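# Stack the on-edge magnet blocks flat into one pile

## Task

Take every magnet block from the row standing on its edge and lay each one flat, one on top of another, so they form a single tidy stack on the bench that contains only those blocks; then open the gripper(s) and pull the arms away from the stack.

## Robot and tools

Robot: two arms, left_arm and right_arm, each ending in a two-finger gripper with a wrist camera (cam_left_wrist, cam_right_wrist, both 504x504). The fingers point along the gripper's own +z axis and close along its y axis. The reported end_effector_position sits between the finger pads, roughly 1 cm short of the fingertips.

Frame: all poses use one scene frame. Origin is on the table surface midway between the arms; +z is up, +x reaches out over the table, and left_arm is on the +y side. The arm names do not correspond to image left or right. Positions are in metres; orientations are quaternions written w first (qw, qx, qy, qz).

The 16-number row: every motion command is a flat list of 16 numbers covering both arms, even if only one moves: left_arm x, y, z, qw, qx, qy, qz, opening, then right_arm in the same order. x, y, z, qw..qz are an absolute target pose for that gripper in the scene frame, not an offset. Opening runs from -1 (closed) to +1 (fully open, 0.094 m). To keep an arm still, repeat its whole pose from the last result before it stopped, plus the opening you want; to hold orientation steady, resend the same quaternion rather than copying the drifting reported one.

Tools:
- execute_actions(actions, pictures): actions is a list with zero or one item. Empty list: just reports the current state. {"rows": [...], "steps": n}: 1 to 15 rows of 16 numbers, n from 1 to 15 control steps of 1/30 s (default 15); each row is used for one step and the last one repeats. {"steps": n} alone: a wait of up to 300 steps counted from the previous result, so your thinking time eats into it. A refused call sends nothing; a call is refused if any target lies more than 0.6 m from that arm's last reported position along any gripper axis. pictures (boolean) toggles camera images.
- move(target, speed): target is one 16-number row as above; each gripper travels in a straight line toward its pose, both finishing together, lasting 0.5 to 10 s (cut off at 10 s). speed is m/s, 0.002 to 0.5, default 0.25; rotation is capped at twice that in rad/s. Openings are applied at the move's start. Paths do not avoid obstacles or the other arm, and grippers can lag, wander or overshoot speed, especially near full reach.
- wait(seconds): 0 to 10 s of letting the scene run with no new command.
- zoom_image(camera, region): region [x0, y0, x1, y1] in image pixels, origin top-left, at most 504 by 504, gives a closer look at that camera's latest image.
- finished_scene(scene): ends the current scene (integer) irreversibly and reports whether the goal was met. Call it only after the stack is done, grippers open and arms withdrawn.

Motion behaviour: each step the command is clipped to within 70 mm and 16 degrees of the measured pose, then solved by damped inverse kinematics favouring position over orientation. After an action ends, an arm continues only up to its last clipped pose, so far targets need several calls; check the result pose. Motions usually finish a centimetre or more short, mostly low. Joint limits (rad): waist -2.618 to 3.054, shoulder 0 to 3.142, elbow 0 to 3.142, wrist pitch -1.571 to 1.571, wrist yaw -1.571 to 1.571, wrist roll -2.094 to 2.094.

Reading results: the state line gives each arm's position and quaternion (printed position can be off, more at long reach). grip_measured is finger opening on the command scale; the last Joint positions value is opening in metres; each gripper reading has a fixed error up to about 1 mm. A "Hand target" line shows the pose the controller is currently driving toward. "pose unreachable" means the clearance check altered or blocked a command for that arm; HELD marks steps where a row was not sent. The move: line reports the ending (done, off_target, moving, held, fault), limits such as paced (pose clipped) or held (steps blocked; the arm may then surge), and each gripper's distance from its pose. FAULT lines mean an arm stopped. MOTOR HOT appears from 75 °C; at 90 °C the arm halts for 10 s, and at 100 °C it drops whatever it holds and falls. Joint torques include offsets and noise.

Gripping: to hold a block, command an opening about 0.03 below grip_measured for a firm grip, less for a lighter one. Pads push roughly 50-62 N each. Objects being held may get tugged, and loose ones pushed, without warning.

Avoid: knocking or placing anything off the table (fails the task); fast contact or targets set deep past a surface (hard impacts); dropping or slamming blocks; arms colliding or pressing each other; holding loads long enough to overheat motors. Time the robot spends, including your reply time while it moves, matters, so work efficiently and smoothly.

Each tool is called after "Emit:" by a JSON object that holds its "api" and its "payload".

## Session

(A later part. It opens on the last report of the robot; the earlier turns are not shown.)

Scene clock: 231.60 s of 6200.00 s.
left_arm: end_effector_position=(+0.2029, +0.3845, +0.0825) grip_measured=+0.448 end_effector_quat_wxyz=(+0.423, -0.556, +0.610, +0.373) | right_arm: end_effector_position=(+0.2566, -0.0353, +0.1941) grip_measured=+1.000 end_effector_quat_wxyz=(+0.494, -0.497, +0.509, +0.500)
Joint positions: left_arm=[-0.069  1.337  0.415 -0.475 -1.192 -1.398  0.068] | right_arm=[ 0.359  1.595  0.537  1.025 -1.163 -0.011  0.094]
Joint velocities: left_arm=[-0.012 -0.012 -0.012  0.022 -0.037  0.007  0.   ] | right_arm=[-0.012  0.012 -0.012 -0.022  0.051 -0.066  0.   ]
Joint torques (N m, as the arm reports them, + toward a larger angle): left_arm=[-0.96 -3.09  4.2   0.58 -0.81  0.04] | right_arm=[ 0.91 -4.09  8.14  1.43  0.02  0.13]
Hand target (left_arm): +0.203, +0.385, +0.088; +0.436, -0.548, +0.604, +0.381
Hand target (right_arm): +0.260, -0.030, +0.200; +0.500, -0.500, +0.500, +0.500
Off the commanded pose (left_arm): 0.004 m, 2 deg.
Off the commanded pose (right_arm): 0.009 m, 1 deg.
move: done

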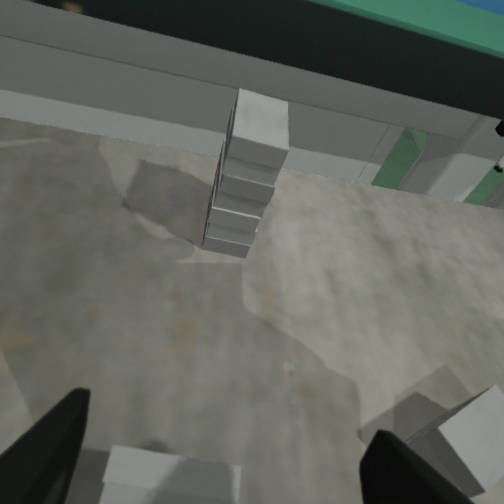

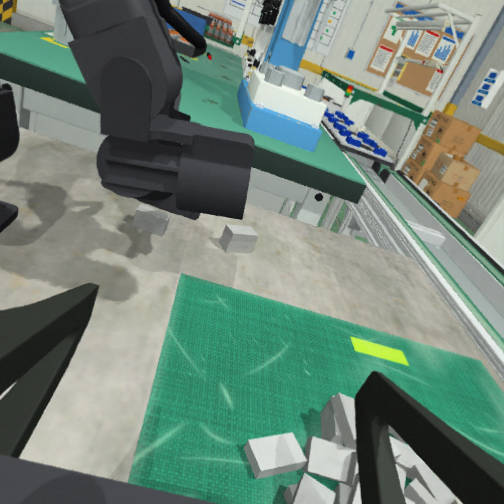

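Emit:
{"api": "move", "payload": {"target": [0.192,0.392,0.042,0.4269,-0.5471,0.6097,0.3830,0.45,0.26,-0.03,0.20,0.5,-0.5,0.5,0.5,1], "speed": 0.06}}

Scene clock: 243.90 s of 6200.00 s.
left_arm: end_effector_position=(+0.1968, +0.3881, +0.0398) grip_measured=+0.448 end_effector_quat_wxyz=(+0.426, -0.550, +0.615, +0.370) | right_arm: end_effector_position=(+0.2566, -0.0353, +0.1941) grip_measured=+1.000 end_effector_quat_wxyz=(+0.494, -0.497, +0.509, +0.500)
Joint positions: left_arm=[-0.046  1.489  0.269 -0.079 -1.184 -1.292  0.068] | right_arm=[ 0.359  1.595  0.537  1.025 -1.163 -0.011  0.094]
Joint velocities: left_arm=[ 0.007 -0.007  0.002  0.125 -0.037  0.007  0.   ] | right_arm=[-0.002 -0.007  0.007  0.022  0.007  0.066  0.   ]
Joint torques (N m, as the arm reports them, + toward a larger angle): left_arm=[ 0.97 -1.8   3.05  0.68 -0.64  0.03] | right_arm=[ 0.91 -4.11  8.21  1.43  0.03  0.1 ]
Hand target (left_arm): +0.192, +0.392, +0.041; +0.426, -0.548, +0.610, +0.383
Hand target (right_arm): +0.260, -0.030, +0.200; +0.500, -0.500, +0.500, +0.500
Off the commanded pose (left_arm): 0.006 m, 2 deg.
Off the commanded pose (right_arm): 0.009 m, 1 deg.
After step 90, 8.00 s passed at rest.
move: done

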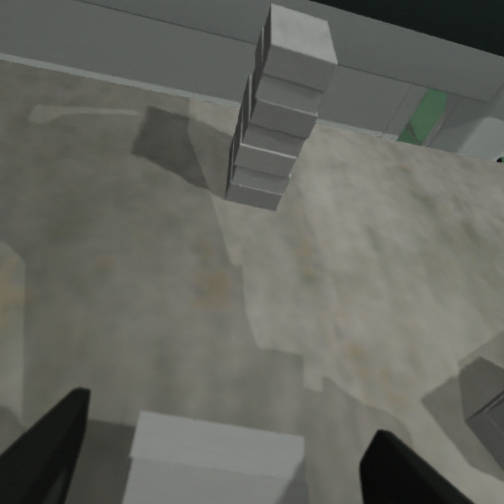

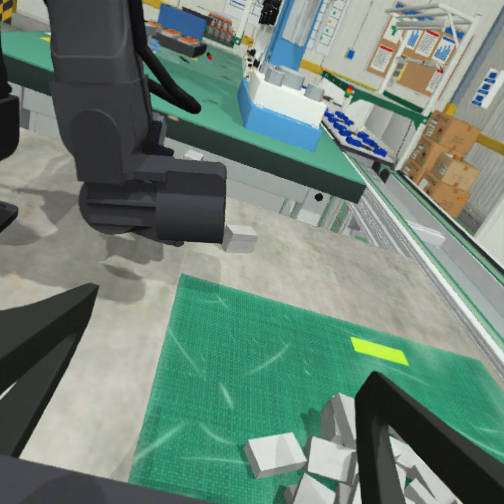

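Emit:
{"api": "move", "payload": {"target": [0.192,0.392,0.0165,0.4269,-0.5471,0.6097,0.3830,0.3,0.26,-0.03,0.20,0.5,-0.5,0.5,0.5,1], "speed": 0.03}}

Scene clock: 256.83 s of 6200.00 s.
left_arm: end_effector_position=(+0.1990, +0.3877, +0.0136) grip_measured=+0.302 end_effector_quat_wxyz=(+0.426, -0.552, +0.616, +0.366) | right_arm: end_effector_position=(+0.2566, -0.0353, +0.1941) grip_measured=+1.000 end_effector_quat_wxyz=(+0.494, -0.497, +0.509, +0.500)
Joint positions: left_arm=[-0.046  1.671  0.238  0.144 -1.177 -1.288  0.061] | right_arm=[ 0.359  1.595  0.537  1.025 -1.163 -0.011  0.094]
Joint velocities: left_arm=[-0.022  0.002  0.012 -0.022  0.007  0.007 -0.001] | right_arm=[-0.007  0.002 -0.007  0.022  0.051  0.037  0.   ]
Joint torques (N m, as the arm reports them, + toward a larger angle): left_arm=[ 1.03 -2.2   1.81  0.68 -0.74  0.04] | right_arm=[ 0.78 -4.    8.14  1.43  0.05  0.12]
Hand target (left_arm): +0.192, +0.392, +0.016; +0.426, -0.547, +0.610, +0.383
Hand target (right_arm): +0.260, -0.030, +0.200; +0.500, -0.500, +0.500, +0.500
Off the commanded pose (left_arm): 0.009 m, 2 deg.
Off the commanded pose (right_arm): 0.009 m, 1 deg.
After step 90, 8.63 s passed at rest.
move: done

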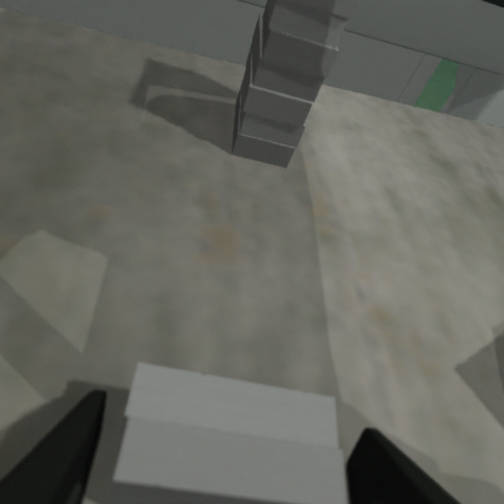

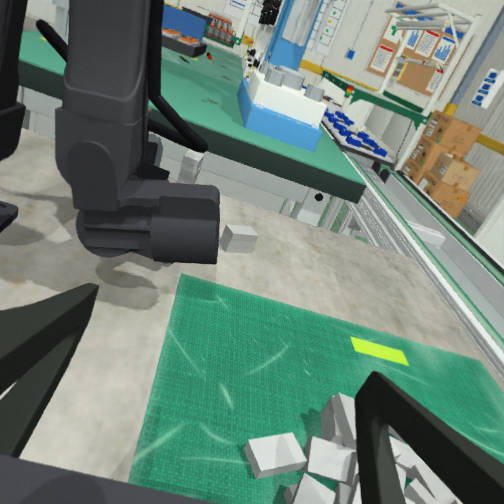

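Emit:
{"api": "execute_actions", "payload": {"actions": [{"rows":[[0.192,0.392,0.0165,0.4269,-0.5471,0.6097,0.3830,0.22,0.26,-0.03,0.20,0.5,-0.5,0.5,0.5,1],[0.192,0.392,0.0165,0.4269,-0.5471,0.6097,0.3830,0.15,0.26,-0.03,0.20,0.5,-0.5,0.5,0.5,1],[0.192,0.392,0.0165,0.4269,-0.5471,0.6097,0.3830,0.10,0.26,-0.03,0.20,0.5,-0.5,0.5,0.5,1],[0.192,0.392,0.0165,0.4269,-0.5471,0.6097,0.3830,0.06,0.26,-0.03,0.20,0.5,-0.5,0.5,0.5,1],[0.192,0.392,0.0165,0.4269,-0.5471,0.6097,0.3830,0.03,0.26,-0.03,0.20,0.5,-0.5,0.5,0.5,1],[0.192,0.392,0.0165,0.4269,-0.5471,0.6097,0.3830,0.01,0.26,-0.03,0.20,0.5,-0.5,0.5,0.5,1],[0.192,0.392,0.0165,0.4269,-0.5471,0.6097,0.3830,-0.01,0.26,-0.03,0.20,0.5,-0.5,0.5,0.5,1],[0.192,0.392,0.0165,0.4269,-0.5471,0.6097,0.3830,-0.03,0.26,-0.03,0.20,0.5,-0.5,0.5,0.5,1],[0.192,0.392,0.0165,0.4269,-0.5471,0.6097,0.3830,-0.05,0.26,-0.03,0.20,0.5,-0.5,0.5,0.5,1],[0.192,0.392,0.0165,0.4269,-0.5471,0.6097,0.3830,-0.07,0.26,-0.03,0.20,0.5,-0.5,0.5,0.5,1],[0.192,0.392,0.0165,0.4269,-0.5471,0.6097,0.3830,-0.09,0.26,-0.03,0.20,0.5,-0.5,0.5,0.5,1],[0.192,0.392,0.0165,0.4269,-0.5471,0.6097,0.3830,-0.105,0.26,-0.03,0.20,0.5,-0.5,0.5,0.5,1],[0.192,0.392,0.0165,0.4269,-0.5471,0.6097,0.3830,-0.12,0.26,-0.03,0.20,0.5,-0.5,0.5,0.5,1],[0.192,0.392,0.0165,0.4269,-0.5471,0.6097,0.3830,-0.135,0.26,-0.03,0.20,0.5,-0.5,0.5,0.5,1]],"steps":15}]}}

Scene clock: 270.47 s of 6200.00 s.
left_arm: end_effector_position=(+0.1994, +0.3877, +0.0137) grip_measured=-0.100 end_effector_quat_wxyz=(+0.427, -0.551, +0.617, +0.366) | right_arm: end_effector_position=(+0.2566, -0.0353, +0.1941) grip_measured=+1.000 end_effector_quat_wxyz=(+0.494, -0.497, +0.509, +0.500)
Joint positions: left_arm=[-0.046  1.671  0.238  0.147 -1.177 -1.284  0.042] | right_arm=[ 0.359  1.595  0.537  1.025 -1.163 -0.011  0.094]
Joint velocities: left_arm=[-0.017  0.007 -0.002  0.007 -0.037 -0.007  0.   ] | right_arm=[ 0.007  0.012 -0.002 -0.051 -0.037 -0.022  0.   ]
Joint torques (N m, as the arm reports them, + toward a larger angle): left_arm=[ 0.97 -2.7   1.69  0.67 -0.74  0.03] | right_arm=[ 0.8  -4.03  8.16  1.42  0.02  0.12]
Hand target (left_arm): +0.192, +0.392, +0.016; +0.427, -0.547, +0.610, +0.383
Hand target (right_arm): +0.260, -0.030, +0.200; +0.500, -0.500, +0.500, +0.500
Off the commanded pose (left_arm): 0.009 m, 2 deg.
Off the commanded pose (right_arm): 0.009 m, 1 deg.
Steps of this call (steps 1 to 90: nothing new was sent; then 10.13 s passed at rest; steps 91 to 105: all 15 steps of this action). Readings (end_effector_position):
91: left_arm (+0.1994, +0.3877, +0.0137) | right_arm (+0.2566, -0.0353, +0.1941)
92: left_arm (+0.1994, +0.3877, +0.0137) | right_arm (+0.2566, -0.0353, +0.1941)
94: left_arm (+0.1994, +0.3877, +0.0137) | right_arm (+0.2566, -0.0353, +0.1941)
98: left_arm (+0.1994, +0.3877, +0.0137) | right_arm (+0.2566, -0.0353, +0.1941)
105: the state above

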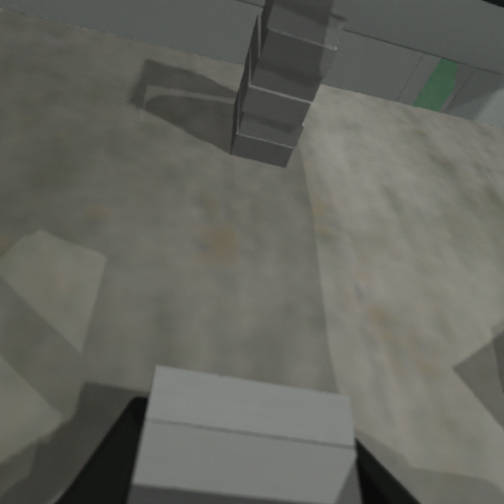

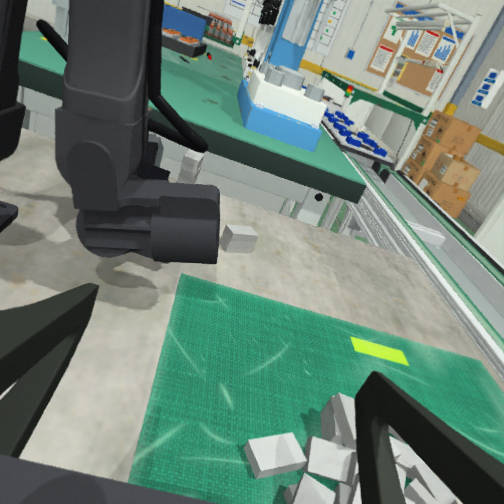

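Emit:
{"api": "move", "payload": {"target": [0.200,0.392,0.11,0.4269,-0.5471,0.6097,0.3830,-0.135,0.26,-0.03,0.20,0.5,-0.5,0.5,0.5,1], "speed": 0.08}}

Emit:
{"api": "move", "payload": {"target": [0.32,0.41,0.14,-0.0938,-0.8427,0.5064,-0.1561,-0.135,0.26,-0.03,0.20,0.5,-0.5,0.5,0.5,1], "speed": 0.2}}

Scene clock: 276.33 s of 6200.00 s.
left_arm: end_effector_position=(+0.1944, +0.3873, +0.0898) grip_measured=-0.100 end_effector_quat_wxyz=(+0.400, -0.541, +0.637, +0.376) | right_arm: end_effector_position=(+0.2566, -0.0353, +0.1941) grip_measured=+1.000 end_effector_quat_wxyz=(+0.494, -0.497, +0.509, +0.500)
Joint positions: left_arm=[-0.037  1.224  0.405 -0.515 -1.149 -1.263  0.042] | right_arm=[ 0.359  1.595  0.537  1.025 -1.163 -0.011  0.094]
Joint velocities: left_arm=[-0.002  0.002  0.007 -0.037 -0.037 -0.051 -0.001] | right_arm=[ 0.007  0.002 -0.002 -0.007  0.037  0.037  0.   ]
Joint torques (N m, as the arm reports them, + toward a larger angle): left_arm=[ 0.38 -3.39  8.42  0.47 -0.98 -0.07] | right_arm=[ 0.82 -4.06  8.13  1.41  0.02  0.12]
Hand target (left_arm): +0.199, +0.392, +0.111; +0.427, -0.547, +0.610, +0.383
Hand target (right_arm): +0.260, -0.030, +0.200; +0.500, -0.500, +0.500, +0.500
Off the commanded pose (left_arm): 0.022 m, 4 deg.
Off the commanded pose (right_arm): 0.009 m, 1 deg.
After step 90, 0.97 s passed at rest.
move: off_target (left_arm)

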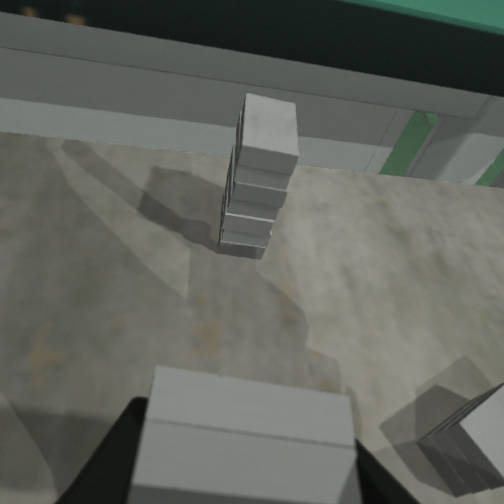

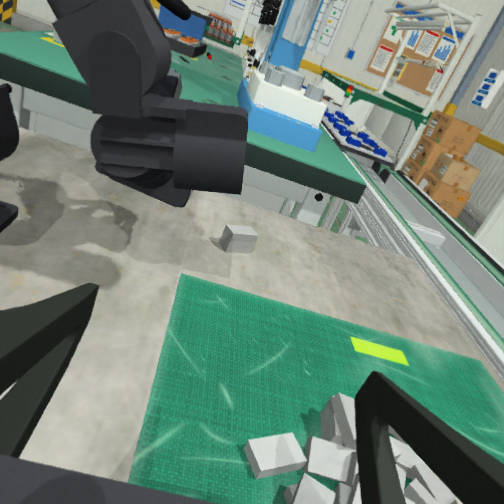

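Scene clock: 281.00 s of 6200.00 s.
left_arm: end_effector_position=(+0.3153, +0.4086, +0.1239) grip_measured=-0.099 end_effector_quat_wxyz=(+0.109, +0.843, -0.508, +0.139) | right_arm: end_effector_position=(+0.2566, -0.0353, +0.1941) grip_measured=+1.000 end_effector_quat_wxyz=(+0.494, -0.497, +0.509, +0.500)
Joint positions: left_arm=[ 0.689  1.971  1.726 -1.453  0.332 -1.318  0.042] | right_arm=[ 0.359  1.595  0.537  1.025 -1.163 -0.011  0.094]
Joint velocities: left_arm=[-0.002 -0.012  0.002  0.037 -0.022  0.051 -0.001] | right_arm=[-0.022  0.007 -0.002  0.007 -0.022  0.007  0.   ]
Joint torques (N m, as the arm reports them, + toward a larger angle): left_arm=[ 0.8  -9.02  8.66 -0.17  0.31 -0.04] | right_arm=[ 0.86 -4.04  8.09  1.43  0.04  0.09]
Hand target (left_arm): +0.317, +0.411, +0.136; +0.102, +0.844, -0.504, +0.152
Hand target (right_arm): +0.260, -0.030, +0.200; +0.500, -0.500, +0.500, +0.500
Off the commanded pose (left_arm): 0.017 m, 3 deg.
Off the commanded pose (right_arm): 0.009 m, 1 deg.
move: off_target (left_arm)

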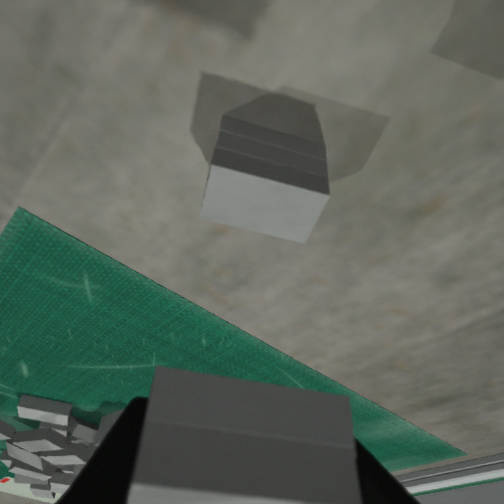

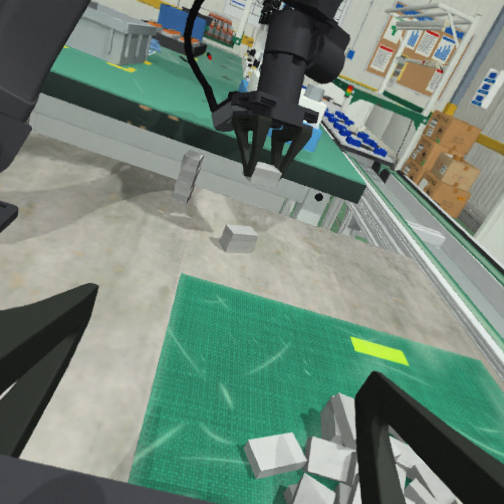

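Emit:
{"api": "move", "payload": {"target": [0.32,0.41,0.080,-0.0938,-0.8427,0.5064,-0.1561,-0.135,0.26,-0.03,0.20,0.5,-0.5,0.5,0.5,1], "speed": 0.04}}

Emit:
{"api": "zoom_image", "payload": {"camera": "cam_right_wrist", "region": [200,160,300,260]}}

Scene clock: 288.50 s of 6200.00 s.
left_arm: end_effector_position=(+0.3176, +0.4095, +0.0777) grip_measured=-0.099 end_effector_quat_wxyz=(+0.096, +0.842, -0.510, +0.146) | right_arm: end_effector_position=(+0.2566, -0.0353, +0.1941) grip_measured=+1.000 end_effector_quat_wxyz=(+0.494, -0.497, +0.509, +0.500)
Joint positions: left_arm=[ 0.689  1.971  1.543 -1.243  0.337 -1.318  0.042] | right_arm=[ 0.359  1.595  0.537  1.025 -1.163 -0.011  0.094]
Joint velocities: left_arm=[-0.012 -0.012  0.007  0.022 -0.037 -0.066  0.   ] | right_arm=[-0.017 -0.017  0.002  0.066 -0.022  0.051  0.   ]
Joint torques (N m, as the arm reports them, + toward a larger angle): left_arm=[ 0.47 -8.54  5.86  0.11  0.31 -0.05] | right_arm=[ 0.83 -4.06  8.18  1.44  0.04  0.11]
Hand target (left_arm): +0.320, +0.410, +0.080; +0.094, +0.843, -0.506, +0.156
Hand target (right_arm): +0.260, -0.030, +0.200; +0.500, -0.500, +0.500, +0.500
Off the commanded pose (left_arm): 0.003 m, 1 deg.
Off the commanded pose (right_arm): 0.009 m, 1 deg.
After step 90, 2.97 s passed at rest.
move: done

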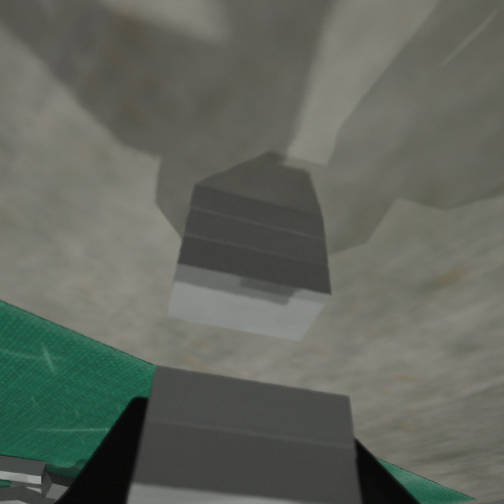

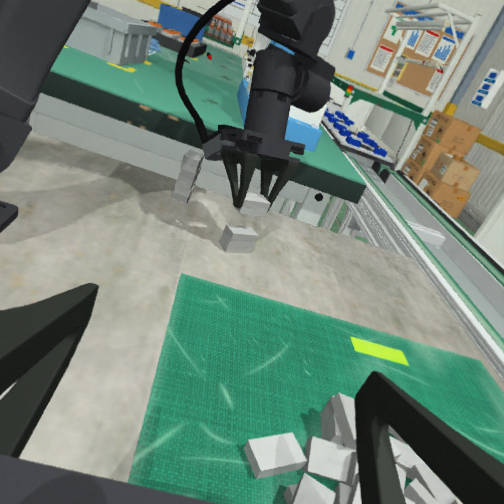

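Region (200, 160, 300, 260) of cam_right_wrist's 504x504 image, scaled by 5.040, with more detail than that image has.

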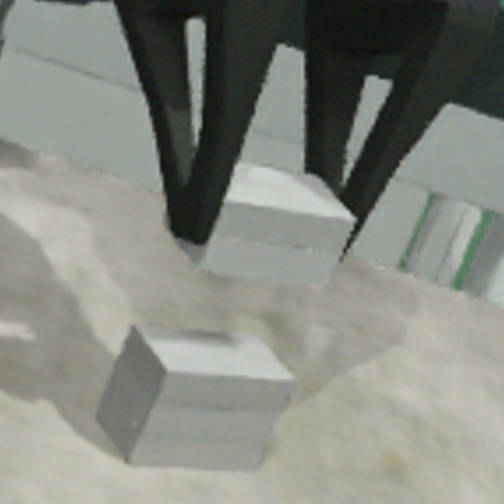

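Emit:
{"api": "move", "payload": {"target": [0.32,0.41,0.060,-0.0938,-0.8427,0.5064,-0.1561,-0.135,0.26,-0.03,0.20,0.5,-0.5,0.5,0.5,1], "speed": 0.02}}

Emit:
{"api": "zoom_image", "payload": {"camera": "cam_right_wrist", "region": [200,160,300,260]}}

Scene clock: 295.57 s of 6200.00 s.
left_arm: end_effector_position=(+0.3173, +0.4092, +0.0584) grip_measured=-0.099 end_effector_quat_wxyz=(+0.096, +0.842, -0.510, +0.146) | right_arm: end_effector_position=(+0.2566, -0.0353, +0.1941) grip_measured=+1.000 end_effector_quat_wxyz=(+0.494, -0.497, +0.509, +0.500)
Joint positions: left_arm=[ 0.689  1.985  1.486 -1.171  0.337 -1.318  0.042] | right_arm=[ 0.359  1.595  0.537  1.025 -1.163 -0.011  0.094]
Joint velocities: left_arm=[ 0.012 -0.002 -0.007  0.037 -0.037 -0.066  0.001] | right_arm=[-0.017 -0.007 -0.012 -0.051  0.007  0.022  0.   ]
Joint torques (N m, as the arm reports them, + toward a larger angle): left_arm=[ 0.41 -8.46  5.63  0.13  0.33 -0.04] | right_arm=[ 0.92 -4.14  8.13  1.42  0.05  0.11]
Hand target (left_arm): +0.320, +0.410, +0.060; +0.094, +0.843, -0.506, +0.156
Hand target (right_arm): +0.260, -0.030, +0.200; +0.500, -0.500, +0.500, +0.500
Off the commanded pose (left_arm): 0.003 m, 1 deg.
Off the commanded pose (right_arm): 0.009 m, 1 deg.
After step 90, 2.97 s passed at rest.
move: done

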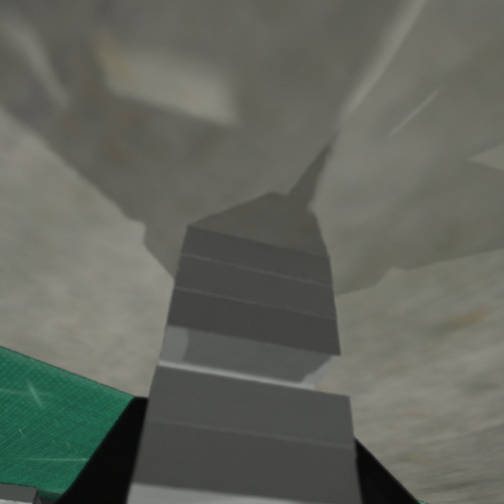

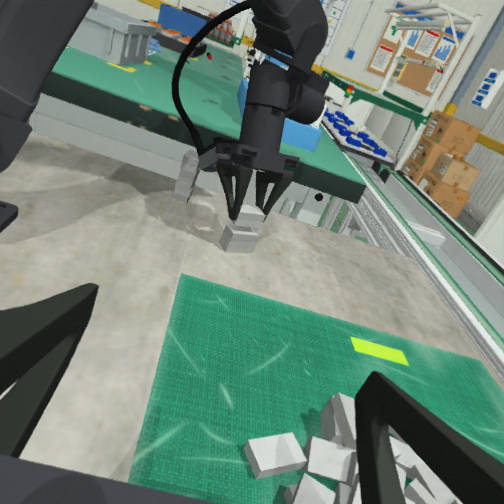

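Region (200, 160, 300, 260) of cam_right_wrist's 504x504 image, scaled by 5.040, with more detail than that image has.

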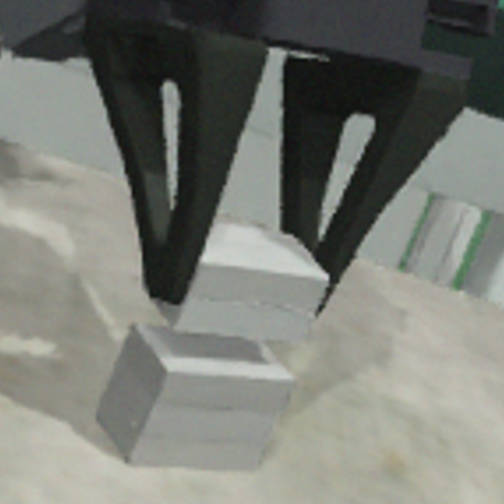

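Emit:
{"api": "move", "payload": {"target": [0.32,0.41,0.0535,-0.0938,-0.8427,0.5064,-0.1561,-0.135,0.26,-0.03,0.20,0.5,-0.5,0.5,0.5,1], "speed": 0.008}}

Scene clock: 305.00 s of 6200.00 s.
left_arm: end_effector_position=(+0.3186, +0.4104, +0.0511) grip_measured=-0.099 end_effector_quat_wxyz=(+0.095, +0.842, -0.510, +0.146) | right_arm: end_effector_position=(+0.2566, -0.0353, +0.1941) grip_measured=+1.000 end_effector_quat_wxyz=(+0.494, -0.497, +0.509, +0.500)
Joint positions: left_arm=[ 0.689  1.997  1.474 -1.144  0.337 -1.318  0.042] | right_arm=[ 0.359  1.595  0.537  1.025 -1.163 -0.011  0.094]
Joint velocities: left_arm=[ 0.002  0.007  0.012  0.037 -0.007  0.051  0.   ] | right_arm=[-0.002 -0.002 -0.007 -0.007 -0.037  0.007  0.   ]
Joint torques (N m, as the arm reports them, + toward a larger angle): left_arm=[ 0.46 -8.99  5.32  0.13  0.34 -0.06] | right_arm=[ 0.87 -3.97  8.12  1.42  0.02  0.11]
Hand target (left_arm): +0.320, +0.410, +0.053; +0.094, +0.843, -0.506, +0.156
Hand target (right_arm): +0.260, -0.030, +0.200; +0.500, -0.500, +0.500, +0.500
Off the commanded pose (left_arm): 0.003 m, 1 deg.
Off the commanded pose (right_arm): 0.009 m, 1 deg.
After step 90, 4.77 s passed at rest.
move: done

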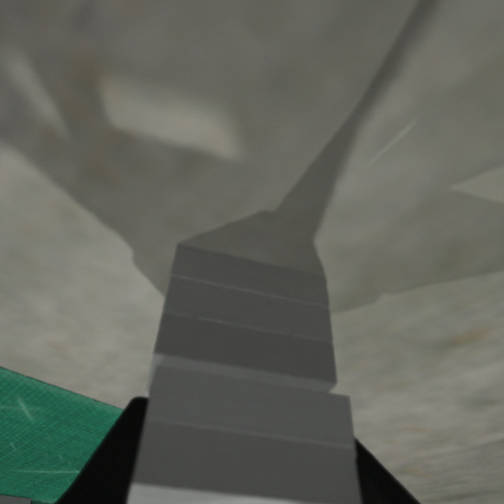

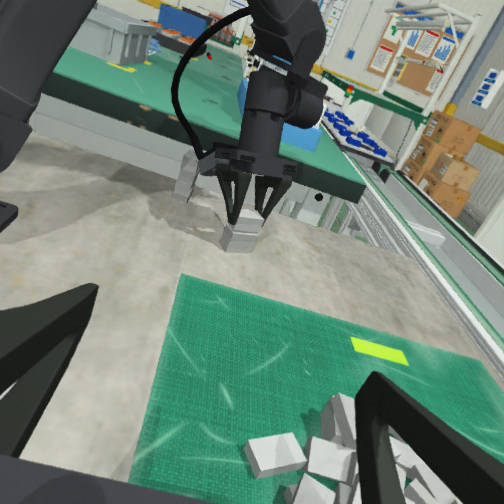

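Emit:
{"api": "zoom_image", "payload": {"camera": "cam_left_wrist", "region": [120,300,400,504]}}

Region (120, 300, 400, 504) of cam_left_wrist's 504x504 image, scaled by 1.800, with more detail than that image has; it fills the top 367 rows of this view, and the rest is white.

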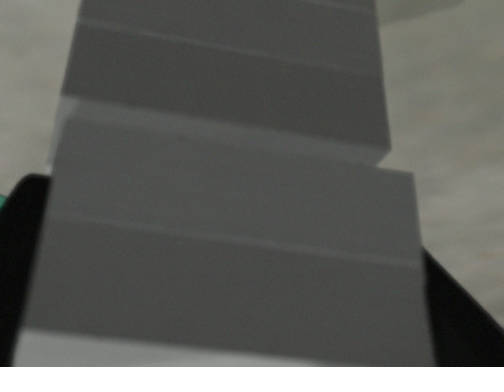

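Emit:
{"api": "move", "payload": {"target": [0.32,0.41,0.0505,-0.0938,-0.8427,0.5064,-0.1561,-0.135,0.26,-0.03,0.20,0.5,-0.5,0.5,0.5,1], "speed": 0.005}}

Scene clock: 316.37 s of 6200.00 s.
left_arm: end_effector_position=(+0.3183, +0.4101, +0.0488) grip_measured=-0.099 end_effector_quat_wxyz=(+0.095, +0.842, -0.510, +0.146) | right_arm: end_effector_position=(+0.2566, -0.0353, +0.1941) grip_measured=+1.000 end_effector_quat_wxyz=(+0.494, -0.497, +0.509, +0.500)
Joint positions: left_arm=[ 0.689  1.997  1.464 -1.133  0.337 -1.318  0.042] | right_arm=[ 0.359  1.595  0.537  1.025 -1.163 -0.011  0.094]
Joint velocities: left_arm=[-0.027 -0.002  0.007  0.037  0.007  0.022  0.001] | right_arm=[ 0.002 -0.017  0.002 -0.095 -0.022  0.037  0.   ]
Joint torques (N m, as the arm reports them, + toward a larger angle): left_arm=[ 0.38 -8.76  5.43  0.13  0.34 -0.05] | right_arm=[ 0.84 -4.03  8.2   1.42  0.04  0.12]
Hand target (left_arm): +0.320, +0.410, +0.051; +0.094, +0.843, -0.506, +0.156
Hand target (right_arm): +0.260, -0.030, +0.200; +0.500, -0.500, +0.500, +0.500
Off the commanded pose (left_arm): 0.002 m, 1 deg.
Off the commanded pose (right_arm): 0.009 m, 1 deg.
After step 90, 5.87 s passed at rest.
move: done

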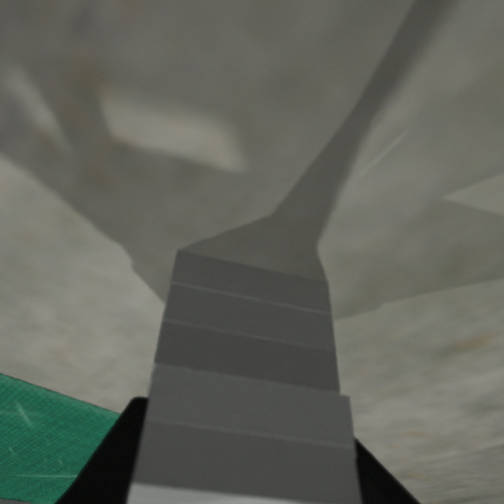

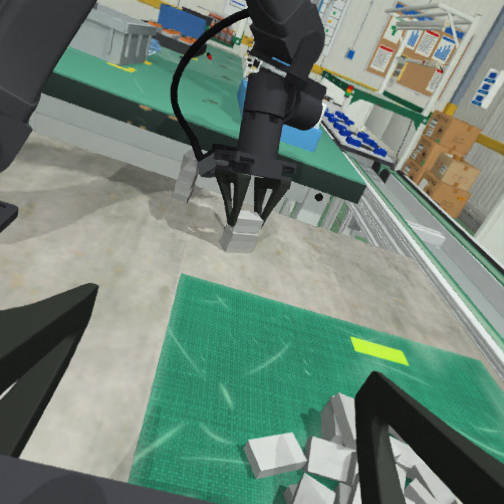

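Emit:
{"api": "move", "payload": {"target": [0.32,0.41,0.0485,-0.0938,-0.8427,0.5064,-0.1561,-0.135,0.26,-0.03,0.20,0.5,-0.5,0.5,0.5,1], "speed": 0.004}}

Emit:
{"api": "zoom_image", "payload": {"camera": "cam_right_wrist", "region": [200,160,300,260]}}

Scene clock: 341.87 s of 6200.00 s.
left_arm: end_effector_position=(+0.3196, +0.4112, +0.0486) grip_measured=-0.099 end_effector_quat_wxyz=(+0.091, +0.842, -0.511, +0.147) | right_arm: end_effector_position=(+0.2566, -0.0353, +0.1941) grip_measured=+1.000 end_effector_quat_wxyz=(+0.494, -0.497, +0.509, +0.500)
Joint positions: left_arm=[ 0.689  1.997  1.464 -1.126  0.337 -1.318  0.042] | right_arm=[ 0.359  1.595  0.537  1.025 -1.163 -0.011  0.094]
Joint velocities: left_arm=[-0.002 -0.002 -0.007  0.051 -0.051 -0.022  0.001] | right_arm=[-0.012 -0.002 -0.017 -0.037  0.081  0.007  0.   ]
Joint torques (N m, as the arm reports them, + toward a larger angle): left_arm=[ 0.45 -8.56  4.96  0.16  0.36 -0.07] | right_arm=[ 0.85 -4.1   8.16  1.41  0.02  0.1 ]
Hand target (left_arm): +0.320, +0.410, +0.048; +0.094, +0.843, -0.506, +0.156
Hand target (right_arm): +0.260, -0.030, +0.200; +0.500, -0.500, +0.500, +0.500
Off the commanded pose (left_arm): 0.001 m, 1 deg.
Off the commanded pose (right_arm): 0.009 m, 1 deg.
After step 90, 19.43 s passed at rest.
move: done

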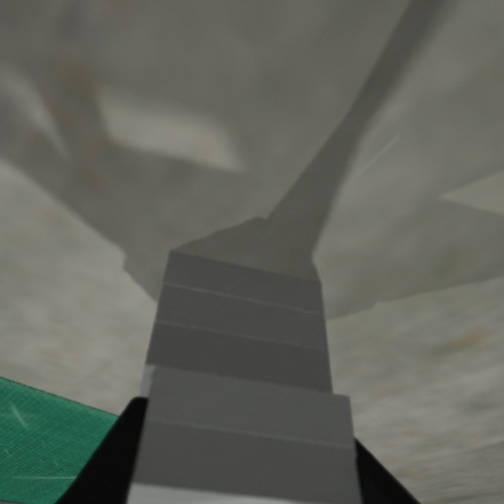

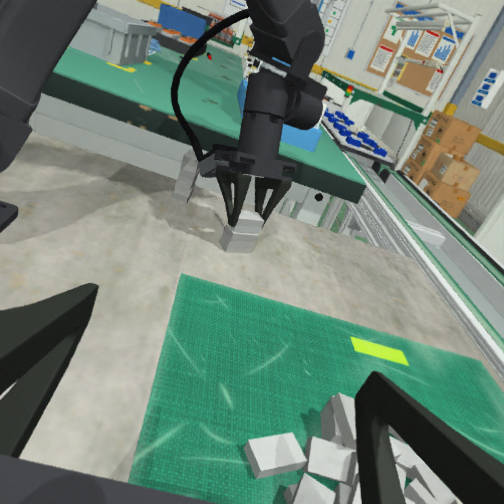

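Region (200, 160, 300, 260) of cam_right_wrist's 504x504 image, scaled by 5.040, with more detail than that image has.

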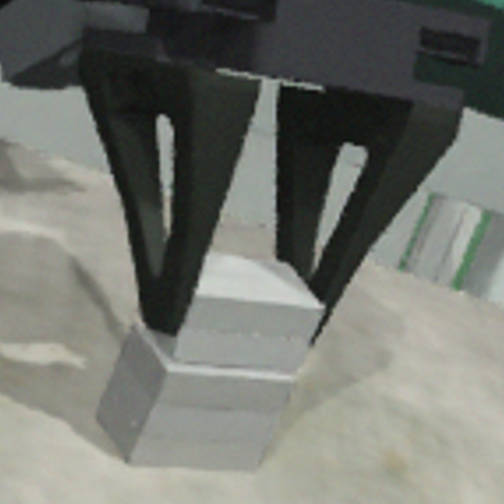

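Emit:
{"api": "execute_actions", "payload": {"actions": [{"rows":[[0.3195,0.4112,0.0505,0.093,0.842,-0.509,0.151,-0.135,0.26,-0.03,0.20,0.5,-0.5,0.5,0.5,1],[0.3195,0.4112,0.0505,0.093,0.842,-0.509,0.151,-0.12,0.26,-0.03,0.20,0.5,-0.5,0.5,0.5,1],[0.3195,0.4112,0.0505,0.093,0.842,-0.509,0.151,-0.105,0.26,-0.03,0.20,0.5,-0.5,0.5,0.5,1],[0.3195,0.4112,0.0505,0.093,0.842,-0.509,0.151,-0.095,0.26,-0.03,0.20,0.5,-0.5,0.5,0.5,1],[0.3195,0.4112,0.0505,0.093,0.842,-0.509,0.151,-0.085,0.26,-0.03,0.20,0.5,-0.5,0.5,0.5,1],[0.3195,0.4112,0.0505,0.093,0.842,-0.509,0.151,-0.075,0.26,-0.03,0.20,0.5,-0.5,0.5,0.5,1],[0.3195,0.4112,0.0505,0.093,0.842,-0.509,0.151,-0.06,0.26,-0.03,0.20,0.5,-0.5,0.5,0.5,1],[0.3195,0.4112,0.0505,0.093,0.842,-0.509,0.151,-0.04,0.26,-0.03,0.20,0.5,-0.5,0.5,0.5,1],[0.3195,0.4112,0.0505,0.093,0.842,-0.509,0.151,0.0,0.26,-0.03,0.20,0.5,-0.5,0.5,0.5,1],[0.3195,0.4112,0.0505,0.093,0.842,-0.509,0.151,0.08,0.26,-0.03,0.20,0.5,-0.5,0.5,0.5,1],[0.3195,0.4112,0.0505,0.093,0.842,-0.509,0.151,0.18,0.26,-0.03,0.20,0.5,-0.5,0.5,0.5,1],[0.3195,0.4112,0.0505,0.093,0.842,-0.509,0.151,0.3,0.26,-0.03,0.20,0.5,-0.5,0.5,0.5,1]],"steps":15}]}}

Scene clock: 355.97 s of 6200.00 s.
left_arm: end_effector_position=(+0.3196, +0.4112, +0.0486) grip_measured=+0.297 end_effector_quat_wxyz=(+0.091, +0.842, -0.511, +0.147) | right_arm: end_effector_position=(+0.2566, -0.0353, +0.1941) grip_measured=+1.000 end_effector_quat_wxyz=(+0.494, -0.497, +0.509, +0.500)
Joint positions: left_arm=[ 0.689  1.997  1.464 -1.126  0.337 -1.318  0.061] | right_arm=[ 0.359  1.595  0.537  1.025 -1.163 -0.011  0.094]
Joint velocities: left_arm=[-0.012 -0.002 -0.012  0.007  0.007 -0.066  0.001] | right_arm=[ 0.012  0.012  0.002  0.022  0.051 -0.037  0.   ]
Joint torques (N m, as the arm reports them, + toward a larger angle): left_arm=[ 0.24 -8.44  6.07  0.02  0.23 -0.01] | right_arm=[ 0.81 -4.01  8.22  1.42  0.03  0.11]
Hand target (left_arm): +0.319, +0.411, +0.050; +0.093, +0.842, -0.509, +0.151
Hand target (right_arm): +0.260, -0.030, +0.200; +0.500, -0.500, +0.500, +0.500
Off the commanded pose (left_arm): 0.002 m, 1 deg.
Off the commanded pose (right_arm): 0.009 m, 1 deg.
Steps of this call (steps 1 to 90: nothing new was sent; then 10.60 s passed at rest; steps 91 to 105: all 15 steps of this action). Readings (end_effector_position):
91: left_arm (+0.3196, +0.4112, +0.0486) | right_arm (+0.2566, -0.0353, +0.1941)
92: left_arm (+0.3196, +0.4112, +0.0486) | right_arm (+0.2566, -0.0353, +0.1941)
94: left_arm (+0.3196, +0.4112, +0.0486) | right_arm (+0.2566, -0.0353, +0.1941)
98: left_arm (+0.3196, +0.4112, +0.0486) | right_arm (+0.2566, -0.0353, +0.1941)
105: the state above

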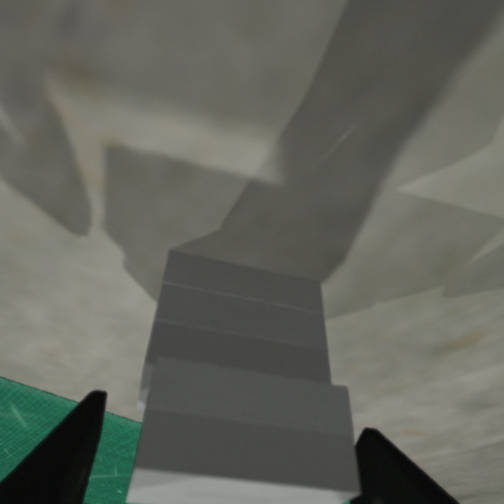

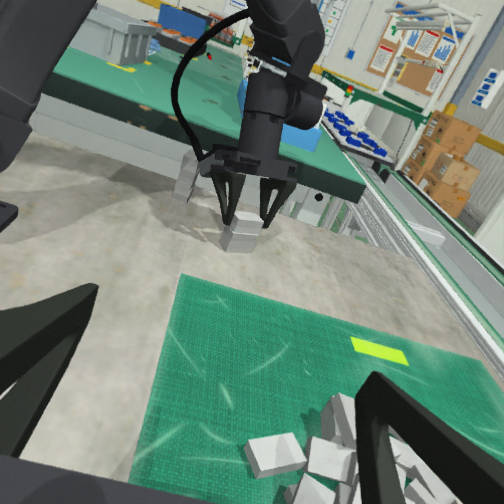

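Emit:
{"api": "move", "payload": {"target": [0.3240,0.4030,0.0230,0.093,0.842,-0.509,0.151,0.3,0.26,-0.03,0.20,0.5,-0.5,0.5,0.5,1], "speed": 0.02}}

Scene clock: 369.03 s of 6200.00 s.
left_arm: end_effector_position=(+0.3200, +0.4072, +0.0234) grip_measured=+0.298 end_effector_quat_wxyz=(+0.093, +0.844, -0.507, +0.146) | right_arm: end_effector_position=(+0.2566, -0.0353, +0.1941) grip_measured=+1.000 end_effector_quat_wxyz=(+0.494, -0.497, +0.509, +0.500)
Joint positions: left_arm=[ 0.68   2.022  1.395 -1.032  0.338 -1.335  0.061] | right_arm=[ 0.359  1.595  0.537  1.025 -1.163 -0.011  0.094]
Joint velocities: left_arm=[ 0.022 -0.027 -0.002  0.007 -0.007  0.066  0.002] | right_arm=[-0.002  0.002 -0.002 -0.007 -0.007  0.007  0.   ]
Joint torques (N m, as the arm reports them, + toward a larger angle): left_arm=[-1.21 -8.5   5.04  0.15  0.24 -0.1 ] | right_arm=[ 0.83 -4.01  8.18  1.43  0.04  0.12]
Hand target (left_arm): +0.324, +0.403, +0.023; +0.093, +0.842, -0.509, +0.151
Hand target (right_arm): +0.260, -0.030, +0.200; +0.500, -0.500, +0.500, +0.500
Off the commanded pose (left_arm): 0.006 m, 1 deg.
Off the commanded pose (right_arm): 0.009 m, 1 deg.
After step 90, 8.43 s passed at rest.
move: done

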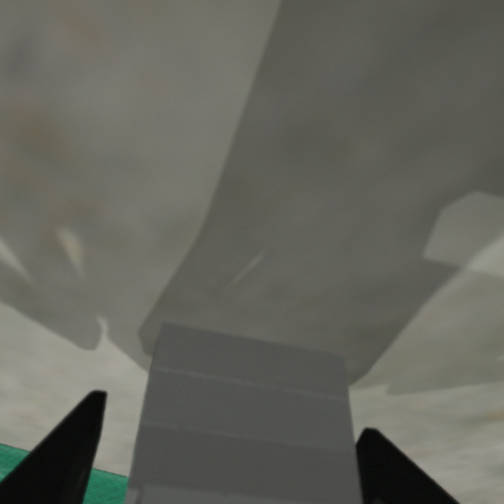

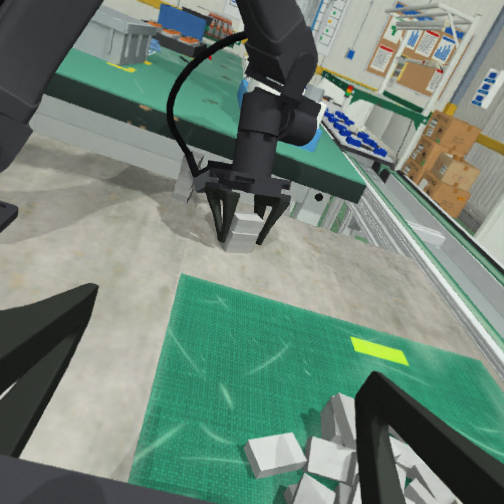

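Emit:
{"api": "execute_actions", "payload": {"actions": [{"rows":[[0.3240,0.4030,0.0230,0.093,0.842,-0.509,0.151,0.2,0.26,-0.03,0.20,0.5,-0.5,0.5,0.5,1],[0.3240,0.4030,0.0230,0.093,0.842,-0.509,0.151,0.12,0.26,-0.03,0.20,0.5,-0.5,0.5,0.5,1],[0.3240,0.4030,0.0230,0.093,0.842,-0.509,0.151,0.06,0.26,-0.03,0.20,0.5,-0.5,0.5,0.5,1],[0.3240,0.4030,0.0230,0.093,0.842,-0.509,0.151,0.03,0.26,-0.03,0.20,0.5,-0.5,0.5,0.5,1],[0.3240,0.4030,0.0230,0.093,0.842,-0.509,0.151,0.01,0.26,-0.03,0.20,0.5,-0.5,0.5,0.5,1],[0.3240,0.4030,0.0230,0.093,0.842,-0.509,0.151,-0.01,0.26,-0.03,0.20,0.5,-0.5,0.5,0.5,1],[0.3240,0.4030,0.0230,0.093,0.842,-0.509,0.151,-0.025,0.26,-0.03,0.20,0.5,-0.5,0.5,0.5,1],[0.3240,0.4030,0.0230,0.093,0.842,-0.509,0.151,-0.04,0.26,-0.03,0.20,0.5,-0.5,0.5,0.5,1],[0.3240,0.4030,0.0230,0.093,0.842,-0.509,0.151,-0.05,0.26,-0.03,0.20,0.5,-0.5,0.5,0.5,1],[0.3240,0.4030,0.0230,0.093,0.842,-0.509,0.151,-0.06,0.26,-0.03,0.20,0.5,-0.5,0.5,0.5,1],[0.3240,0.4030,0.0230,0.093,0.842,-0.509,0.151,-0.07,0.26,-0.03,0.20,0.5,-0.5,0.5,0.5,1],[0.3240,0.4030,0.0230,0.093,0.842,-0.509,0.151,-0.08,0.26,-0.03,0.20,0.5,-0.5,0.5,0.5,1],[0.3240,0.4030,0.0230,0.093,0.842,-0.509,0.151,-0.09,0.26,-0.03,0.20,0.5,-0.5,0.5,0.5,1],[0.3240,0.4030,0.0230,0.093,0.842,-0.509,0.151,-0.10,0.26,-0.03,0.20,0.5,-0.5,0.5,0.5,1],[0.3240,0.4030,0.0230,0.093,0.842,-0.509,0.151,-0.115,0.26,-0.03,0.20,0.5,-0.5,0.5,0.5,1]],"steps":15}]}}

Scene clock: 378.50 s of 6200.00 s.
left_arm: end_effector_position=(+0.3205, +0.4074, +0.0234) grip_measured=-0.097 end_effector_quat_wxyz=(+0.092, +0.844, -0.507, +0.147) | right_arm: end_effector_position=(+0.2566, -0.0353, +0.1941) grip_measured=+1.000 end_effector_quat_wxyz=(+0.494, -0.497, +0.509, +0.500)
Joint positions: left_arm=[ 0.68   2.022  1.395 -1.029  0.339 -1.337  0.042] | right_arm=[ 0.359  1.595  0.537  1.025 -1.163 -0.011  0.094]
Joint velocities: left_arm=[-0.007  0.002 -0.017 -0.007 -0.037 -0.051 -0.005] | right_arm=[ 0.012 -0.007 -0.002 -0.022  0.022 -0.007  0.   ]
Joint torques (N m, as the arm reports them, + toward a larger angle): left_arm=[-1.2  -8.53  5.07  0.19  0.26 -0.08] | right_arm=[ 0.86 -3.98  8.14  1.41  0.05  0.1 ]
Hand target (left_arm): +0.324, +0.403, +0.023; +0.093, +0.842, -0.509, +0.151
Hand target (right_arm): +0.260, -0.030, +0.200; +0.500, -0.500, +0.500, +0.500
Off the commanded pose (left_arm): 0.006 m, 1 deg.
Off the commanded pose (right_arm): 0.009 m, 1 deg.
Steps of this call (steps 1 to 90: nothing new was sent; then 5.97 s passed at rest; steps 91 to 105: all 15 steps of this action). Readings (end_effector_position):
91: left_arm (+0.3204, +0.4075, +0.0234) | right_arm (+0.2566, -0.0353, +0.1941)
92: left_arm (+0.3204, +0.4075, +0.0234) | right_arm (+0.2566, -0.0353, +0.1941)
94: left_arm (+0.3204, +0.4075, +0.0234) | right_arm (+0.2566, -0.0353, +0.1941)
98: left_arm (+0.3204, +0.4075, +0.0234) | right_arm (+0.2566, -0.0353, +0.1941)
105: the state above

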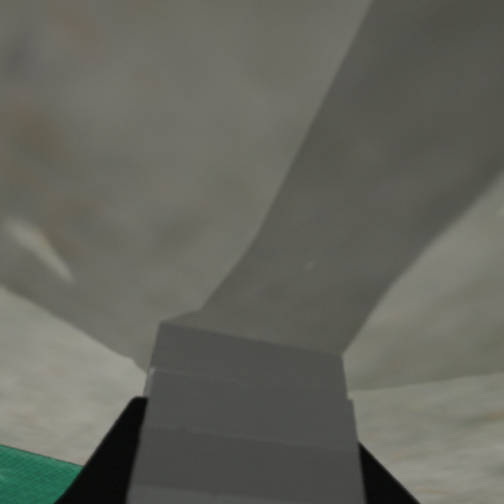

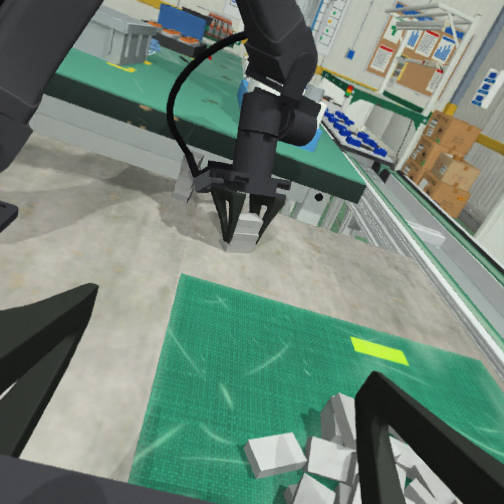

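Emit:
{"api": "execute_actions", "payload": {"actions": [{"rows":[[0.3225,0.4060,0.0245,0.093,0.843,-0.508,0.149,-0.10,0.26,-0.03,0.20,0.5,-0.5,0.5,0.5,1],[0.3225,0.4060,0.0245,0.093,0.843,-0.508,0.149,-0.09,0.26,-0.03,0.20,0.5,-0.5,0.5,0.5,1],[0.3225,0.4060,0.0245,0.093,0.843,-0.508,0.149,-0.08,0.26,-0.03,0.20,0.5,-0.5,0.5,0.5,1],[0.3225,0.4060,0.0245,0.093,0.843,-0.508,0.149,-0.06,0.26,-0.03,0.20,0.5,-0.5,0.5,0.5,1],[0.3225,0.4060,0.0245,0.093,0.843,-0.508,0.149,-0.03,0.26,-0.03,0.20,0.5,-0.5,0.5,0.5,1],[0.3225,0.4060,0.0245,0.093,0.843,-0.508,0.149,0.02,0.26,-0.03,0.20,0.5,-0.5,0.5,0.5,1],[0.3225,0.4060,0.0245,0.093,0.843,-0.508,0.149,0.08,0.26,-0.03,0.20,0.5,-0.5,0.5,0.5,1],[0.3225,0.4060,0.0240,0.093,0.843,-0.508,0.149,0.12,0.26,-0.03,0.20,0.5,-0.5,0.5,0.5,1],[0.3225,0.4060,0.0230,0.093,0.843,-0.508,0.149,0.12,0.26,-0.03,0.20,0.5,-0.5,0.5,0.5,1],[0.3225,0.4060,0.0220,0.093,0.843,-0.508,0.149,0.12,0.26,-0.03,0.20,0.5,-0.5,0.5,0.5,1],[0.3225,0.4060,0.0210,0.093,0.843,-0.508,0.149,0.12,0.26,-0.03,0.20,0.5,-0.5,0.5,0.5,1],[0.3225,0.4060,0.0200,0.093,0.843,-0.508,0.149,0.12,0.26,-0.03,0.20,0.5,-0.5,0.5,0.5,1],[0.3225,0.4060,0.0190,0.093,0.843,-0.508,0.149,0.12,0.26,-0.03,0.20,0.5,-0.5,0.5,0.5,1],[0.3225,0.4060,0.0185,0.093,0.843,-0.508,0.149,0.12,0.26,-0.03,0.20,0.5,-0.5,0.5,0.5,1]],"steps":15}]}}

Scene clock: 395.10 s of 6200.00 s.
left_arm: end_effector_position=(+0.3212, +0.4081, +0.0226) grip_measured=+0.118 end_effector_quat_wxyz=(+0.091, +0.844, -0.507, +0.147) | right_arm: end_effector_position=(+0.2566, -0.0353, +0.1941) grip_measured=+1.000 end_effector_quat_wxyz=(+0.494, -0.497, +0.509, +0.500)
Joint positions: left_arm=[ 0.68   2.025  1.395 -1.024  0.339 -1.337  0.053] | right_arm=[ 0.359  1.595  0.537  1.025 -1.163 -0.011  0.094]
Joint velocities: left_arm=[-0.002  0.076  0.002 -0.022  0.022 -0.051  0.001] | right_arm=[-0.002  0.002  0.007 -0.022 -0.022 -0.022  0.   ]
Joint torques (N m, as the arm reports them, + toward a larger angle): left_arm=[-0.47 -8.13  4.66  0.19  0.21 -0.02] | right_arm=[ 0.88 -4.02  8.19  1.41  0.04  0.11]
Hand target (left_arm): +0.322, +0.406, +0.019; +0.093, +0.843, -0.508, +0.149
Hand target (right_arm): +0.260, -0.030, +0.200; +0.500, -0.500, +0.500, +0.500
Off the commanded pose (left_arm): 0.005 m, 0 deg.
Off the commanded pose (right_arm): 0.009 m, 1 deg.
Steps of this call (steps 1 to 90: nothing new was sent; then 13.10 s passed at rest; steps 91 to 105: all 15 steps of this action). Readings (end_effector_position):
91: left_arm (+0.3205, +0.4074, +0.0234) | right_arm (+0.2566, -0.0353, +0.1941)
92: left_arm (+0.3205, +0.4074, +0.0234) | right_arm (+0.2566, -0.0353, +0.1941)
94: left_arm (+0.3205, +0.4074, +0.0234) | right_arm (+0.2566, -0.0353, +0.1941)
98: left_arm (+0.3205, +0.4074, +0.0234) | right_arm (+0.2566, -0.0353, +0.1941)
105: the state above

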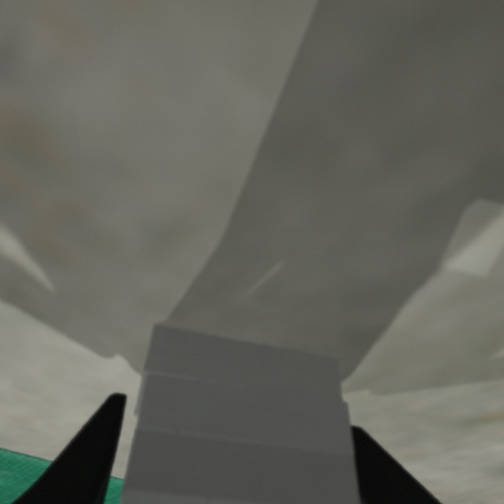

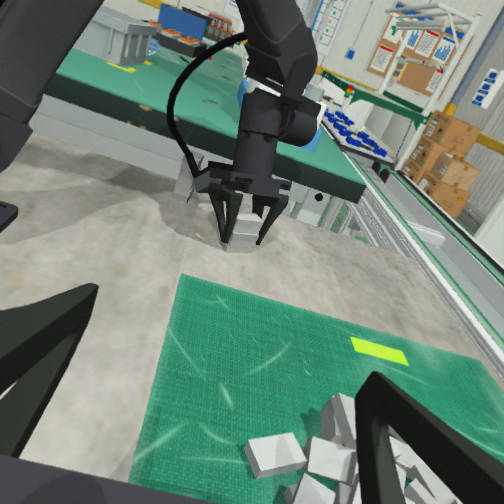

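Emit:
{"api": "execute_actions", "payload": {"actions": []}}

Scene clock: 404.33 s of 6200.00 s.
left_arm: end_effector_position=(+0.3214, +0.4083, +0.0196) grip_measured=+0.118 end_effector_quat_wxyz=(+0.093, +0.844, -0.507, +0.147) | right_arm: end_effector_position=(+0.2566, -0.0353, +0.1941) grip_measured=+1.000 end_effector_quat_wxyz=(+0.494, -0.497, +0.509, +0.500)
Joint positions: left_arm=[ 0.68   2.034  1.395 -1.019  0.339 -1.337  0.053] | right_arm=[ 0.359  1.595  0.537  1.025 -1.163 -0.011  0.094]
Joint velocities: left_arm=[ 0.007 -0.012 -0.012 -0.037 -0.051 -0.051 -0.   ] | right_arm=[ 0.002 -0.007 -0.012 -0.007 -0.022  0.007  0.   ]
Joint torques (N m, as the arm reports them, + toward a larger angle): left_arm=[-0.5  -8.69  4.76  0.18  0.21 -0.02] | right_arm=[ 0.88 -4.06  8.15  1.44  0.04  0.09]
Hand target (left_arm): +0.322, +0.406, +0.018; +0.093, +0.843, -0.508, +0.149
Hand target (right_arm): +0.260, -0.030, +0.200; +0.500, -0.500, +0.500, +0.500
Off the commanded pose (left_arm): 0.003 m, 0 deg.
Off the commanded pose (right_arm): 0.009 m, 1 deg.
Steps of this call (steps 1 to 90: nothing new was sent; then 6.23 s passed at rest). Readings (end_effector_position):
1: left_arm (+0.3212, +0.4081, +0.0218) | right_arm (+0.2566, -0.0353, +0.1941)
2: left_arm (+0.3212, +0.4081, +0.0212) | right_arm (+0.2566, -0.0353, +0.1941)
4: left_arm (+0.3212, +0.4080, +0.0200) | right_arm (+0.2566, -0.0353, +0.1941)
8: left_arm (+0.3213, +0.4082, +0.0196) | right_arm (+0.2566, -0.0353, +0.1941)
90: the state above

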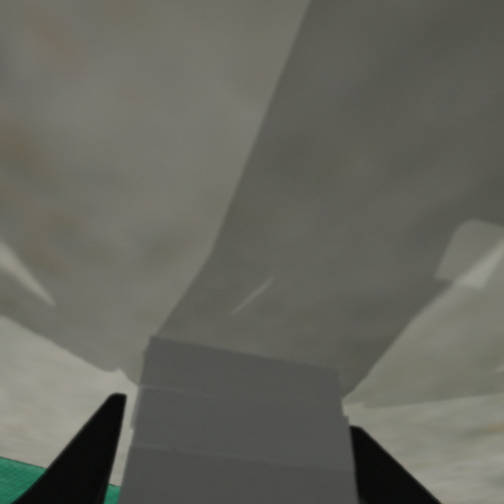

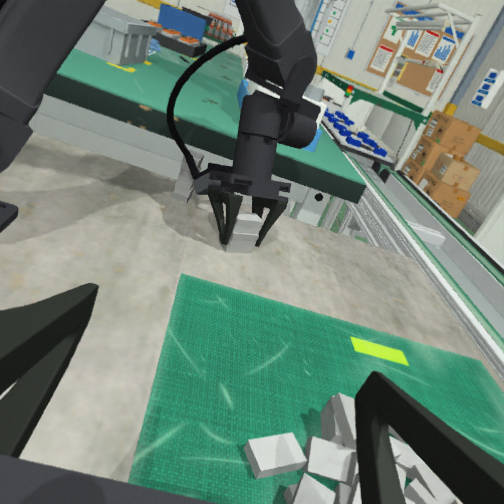

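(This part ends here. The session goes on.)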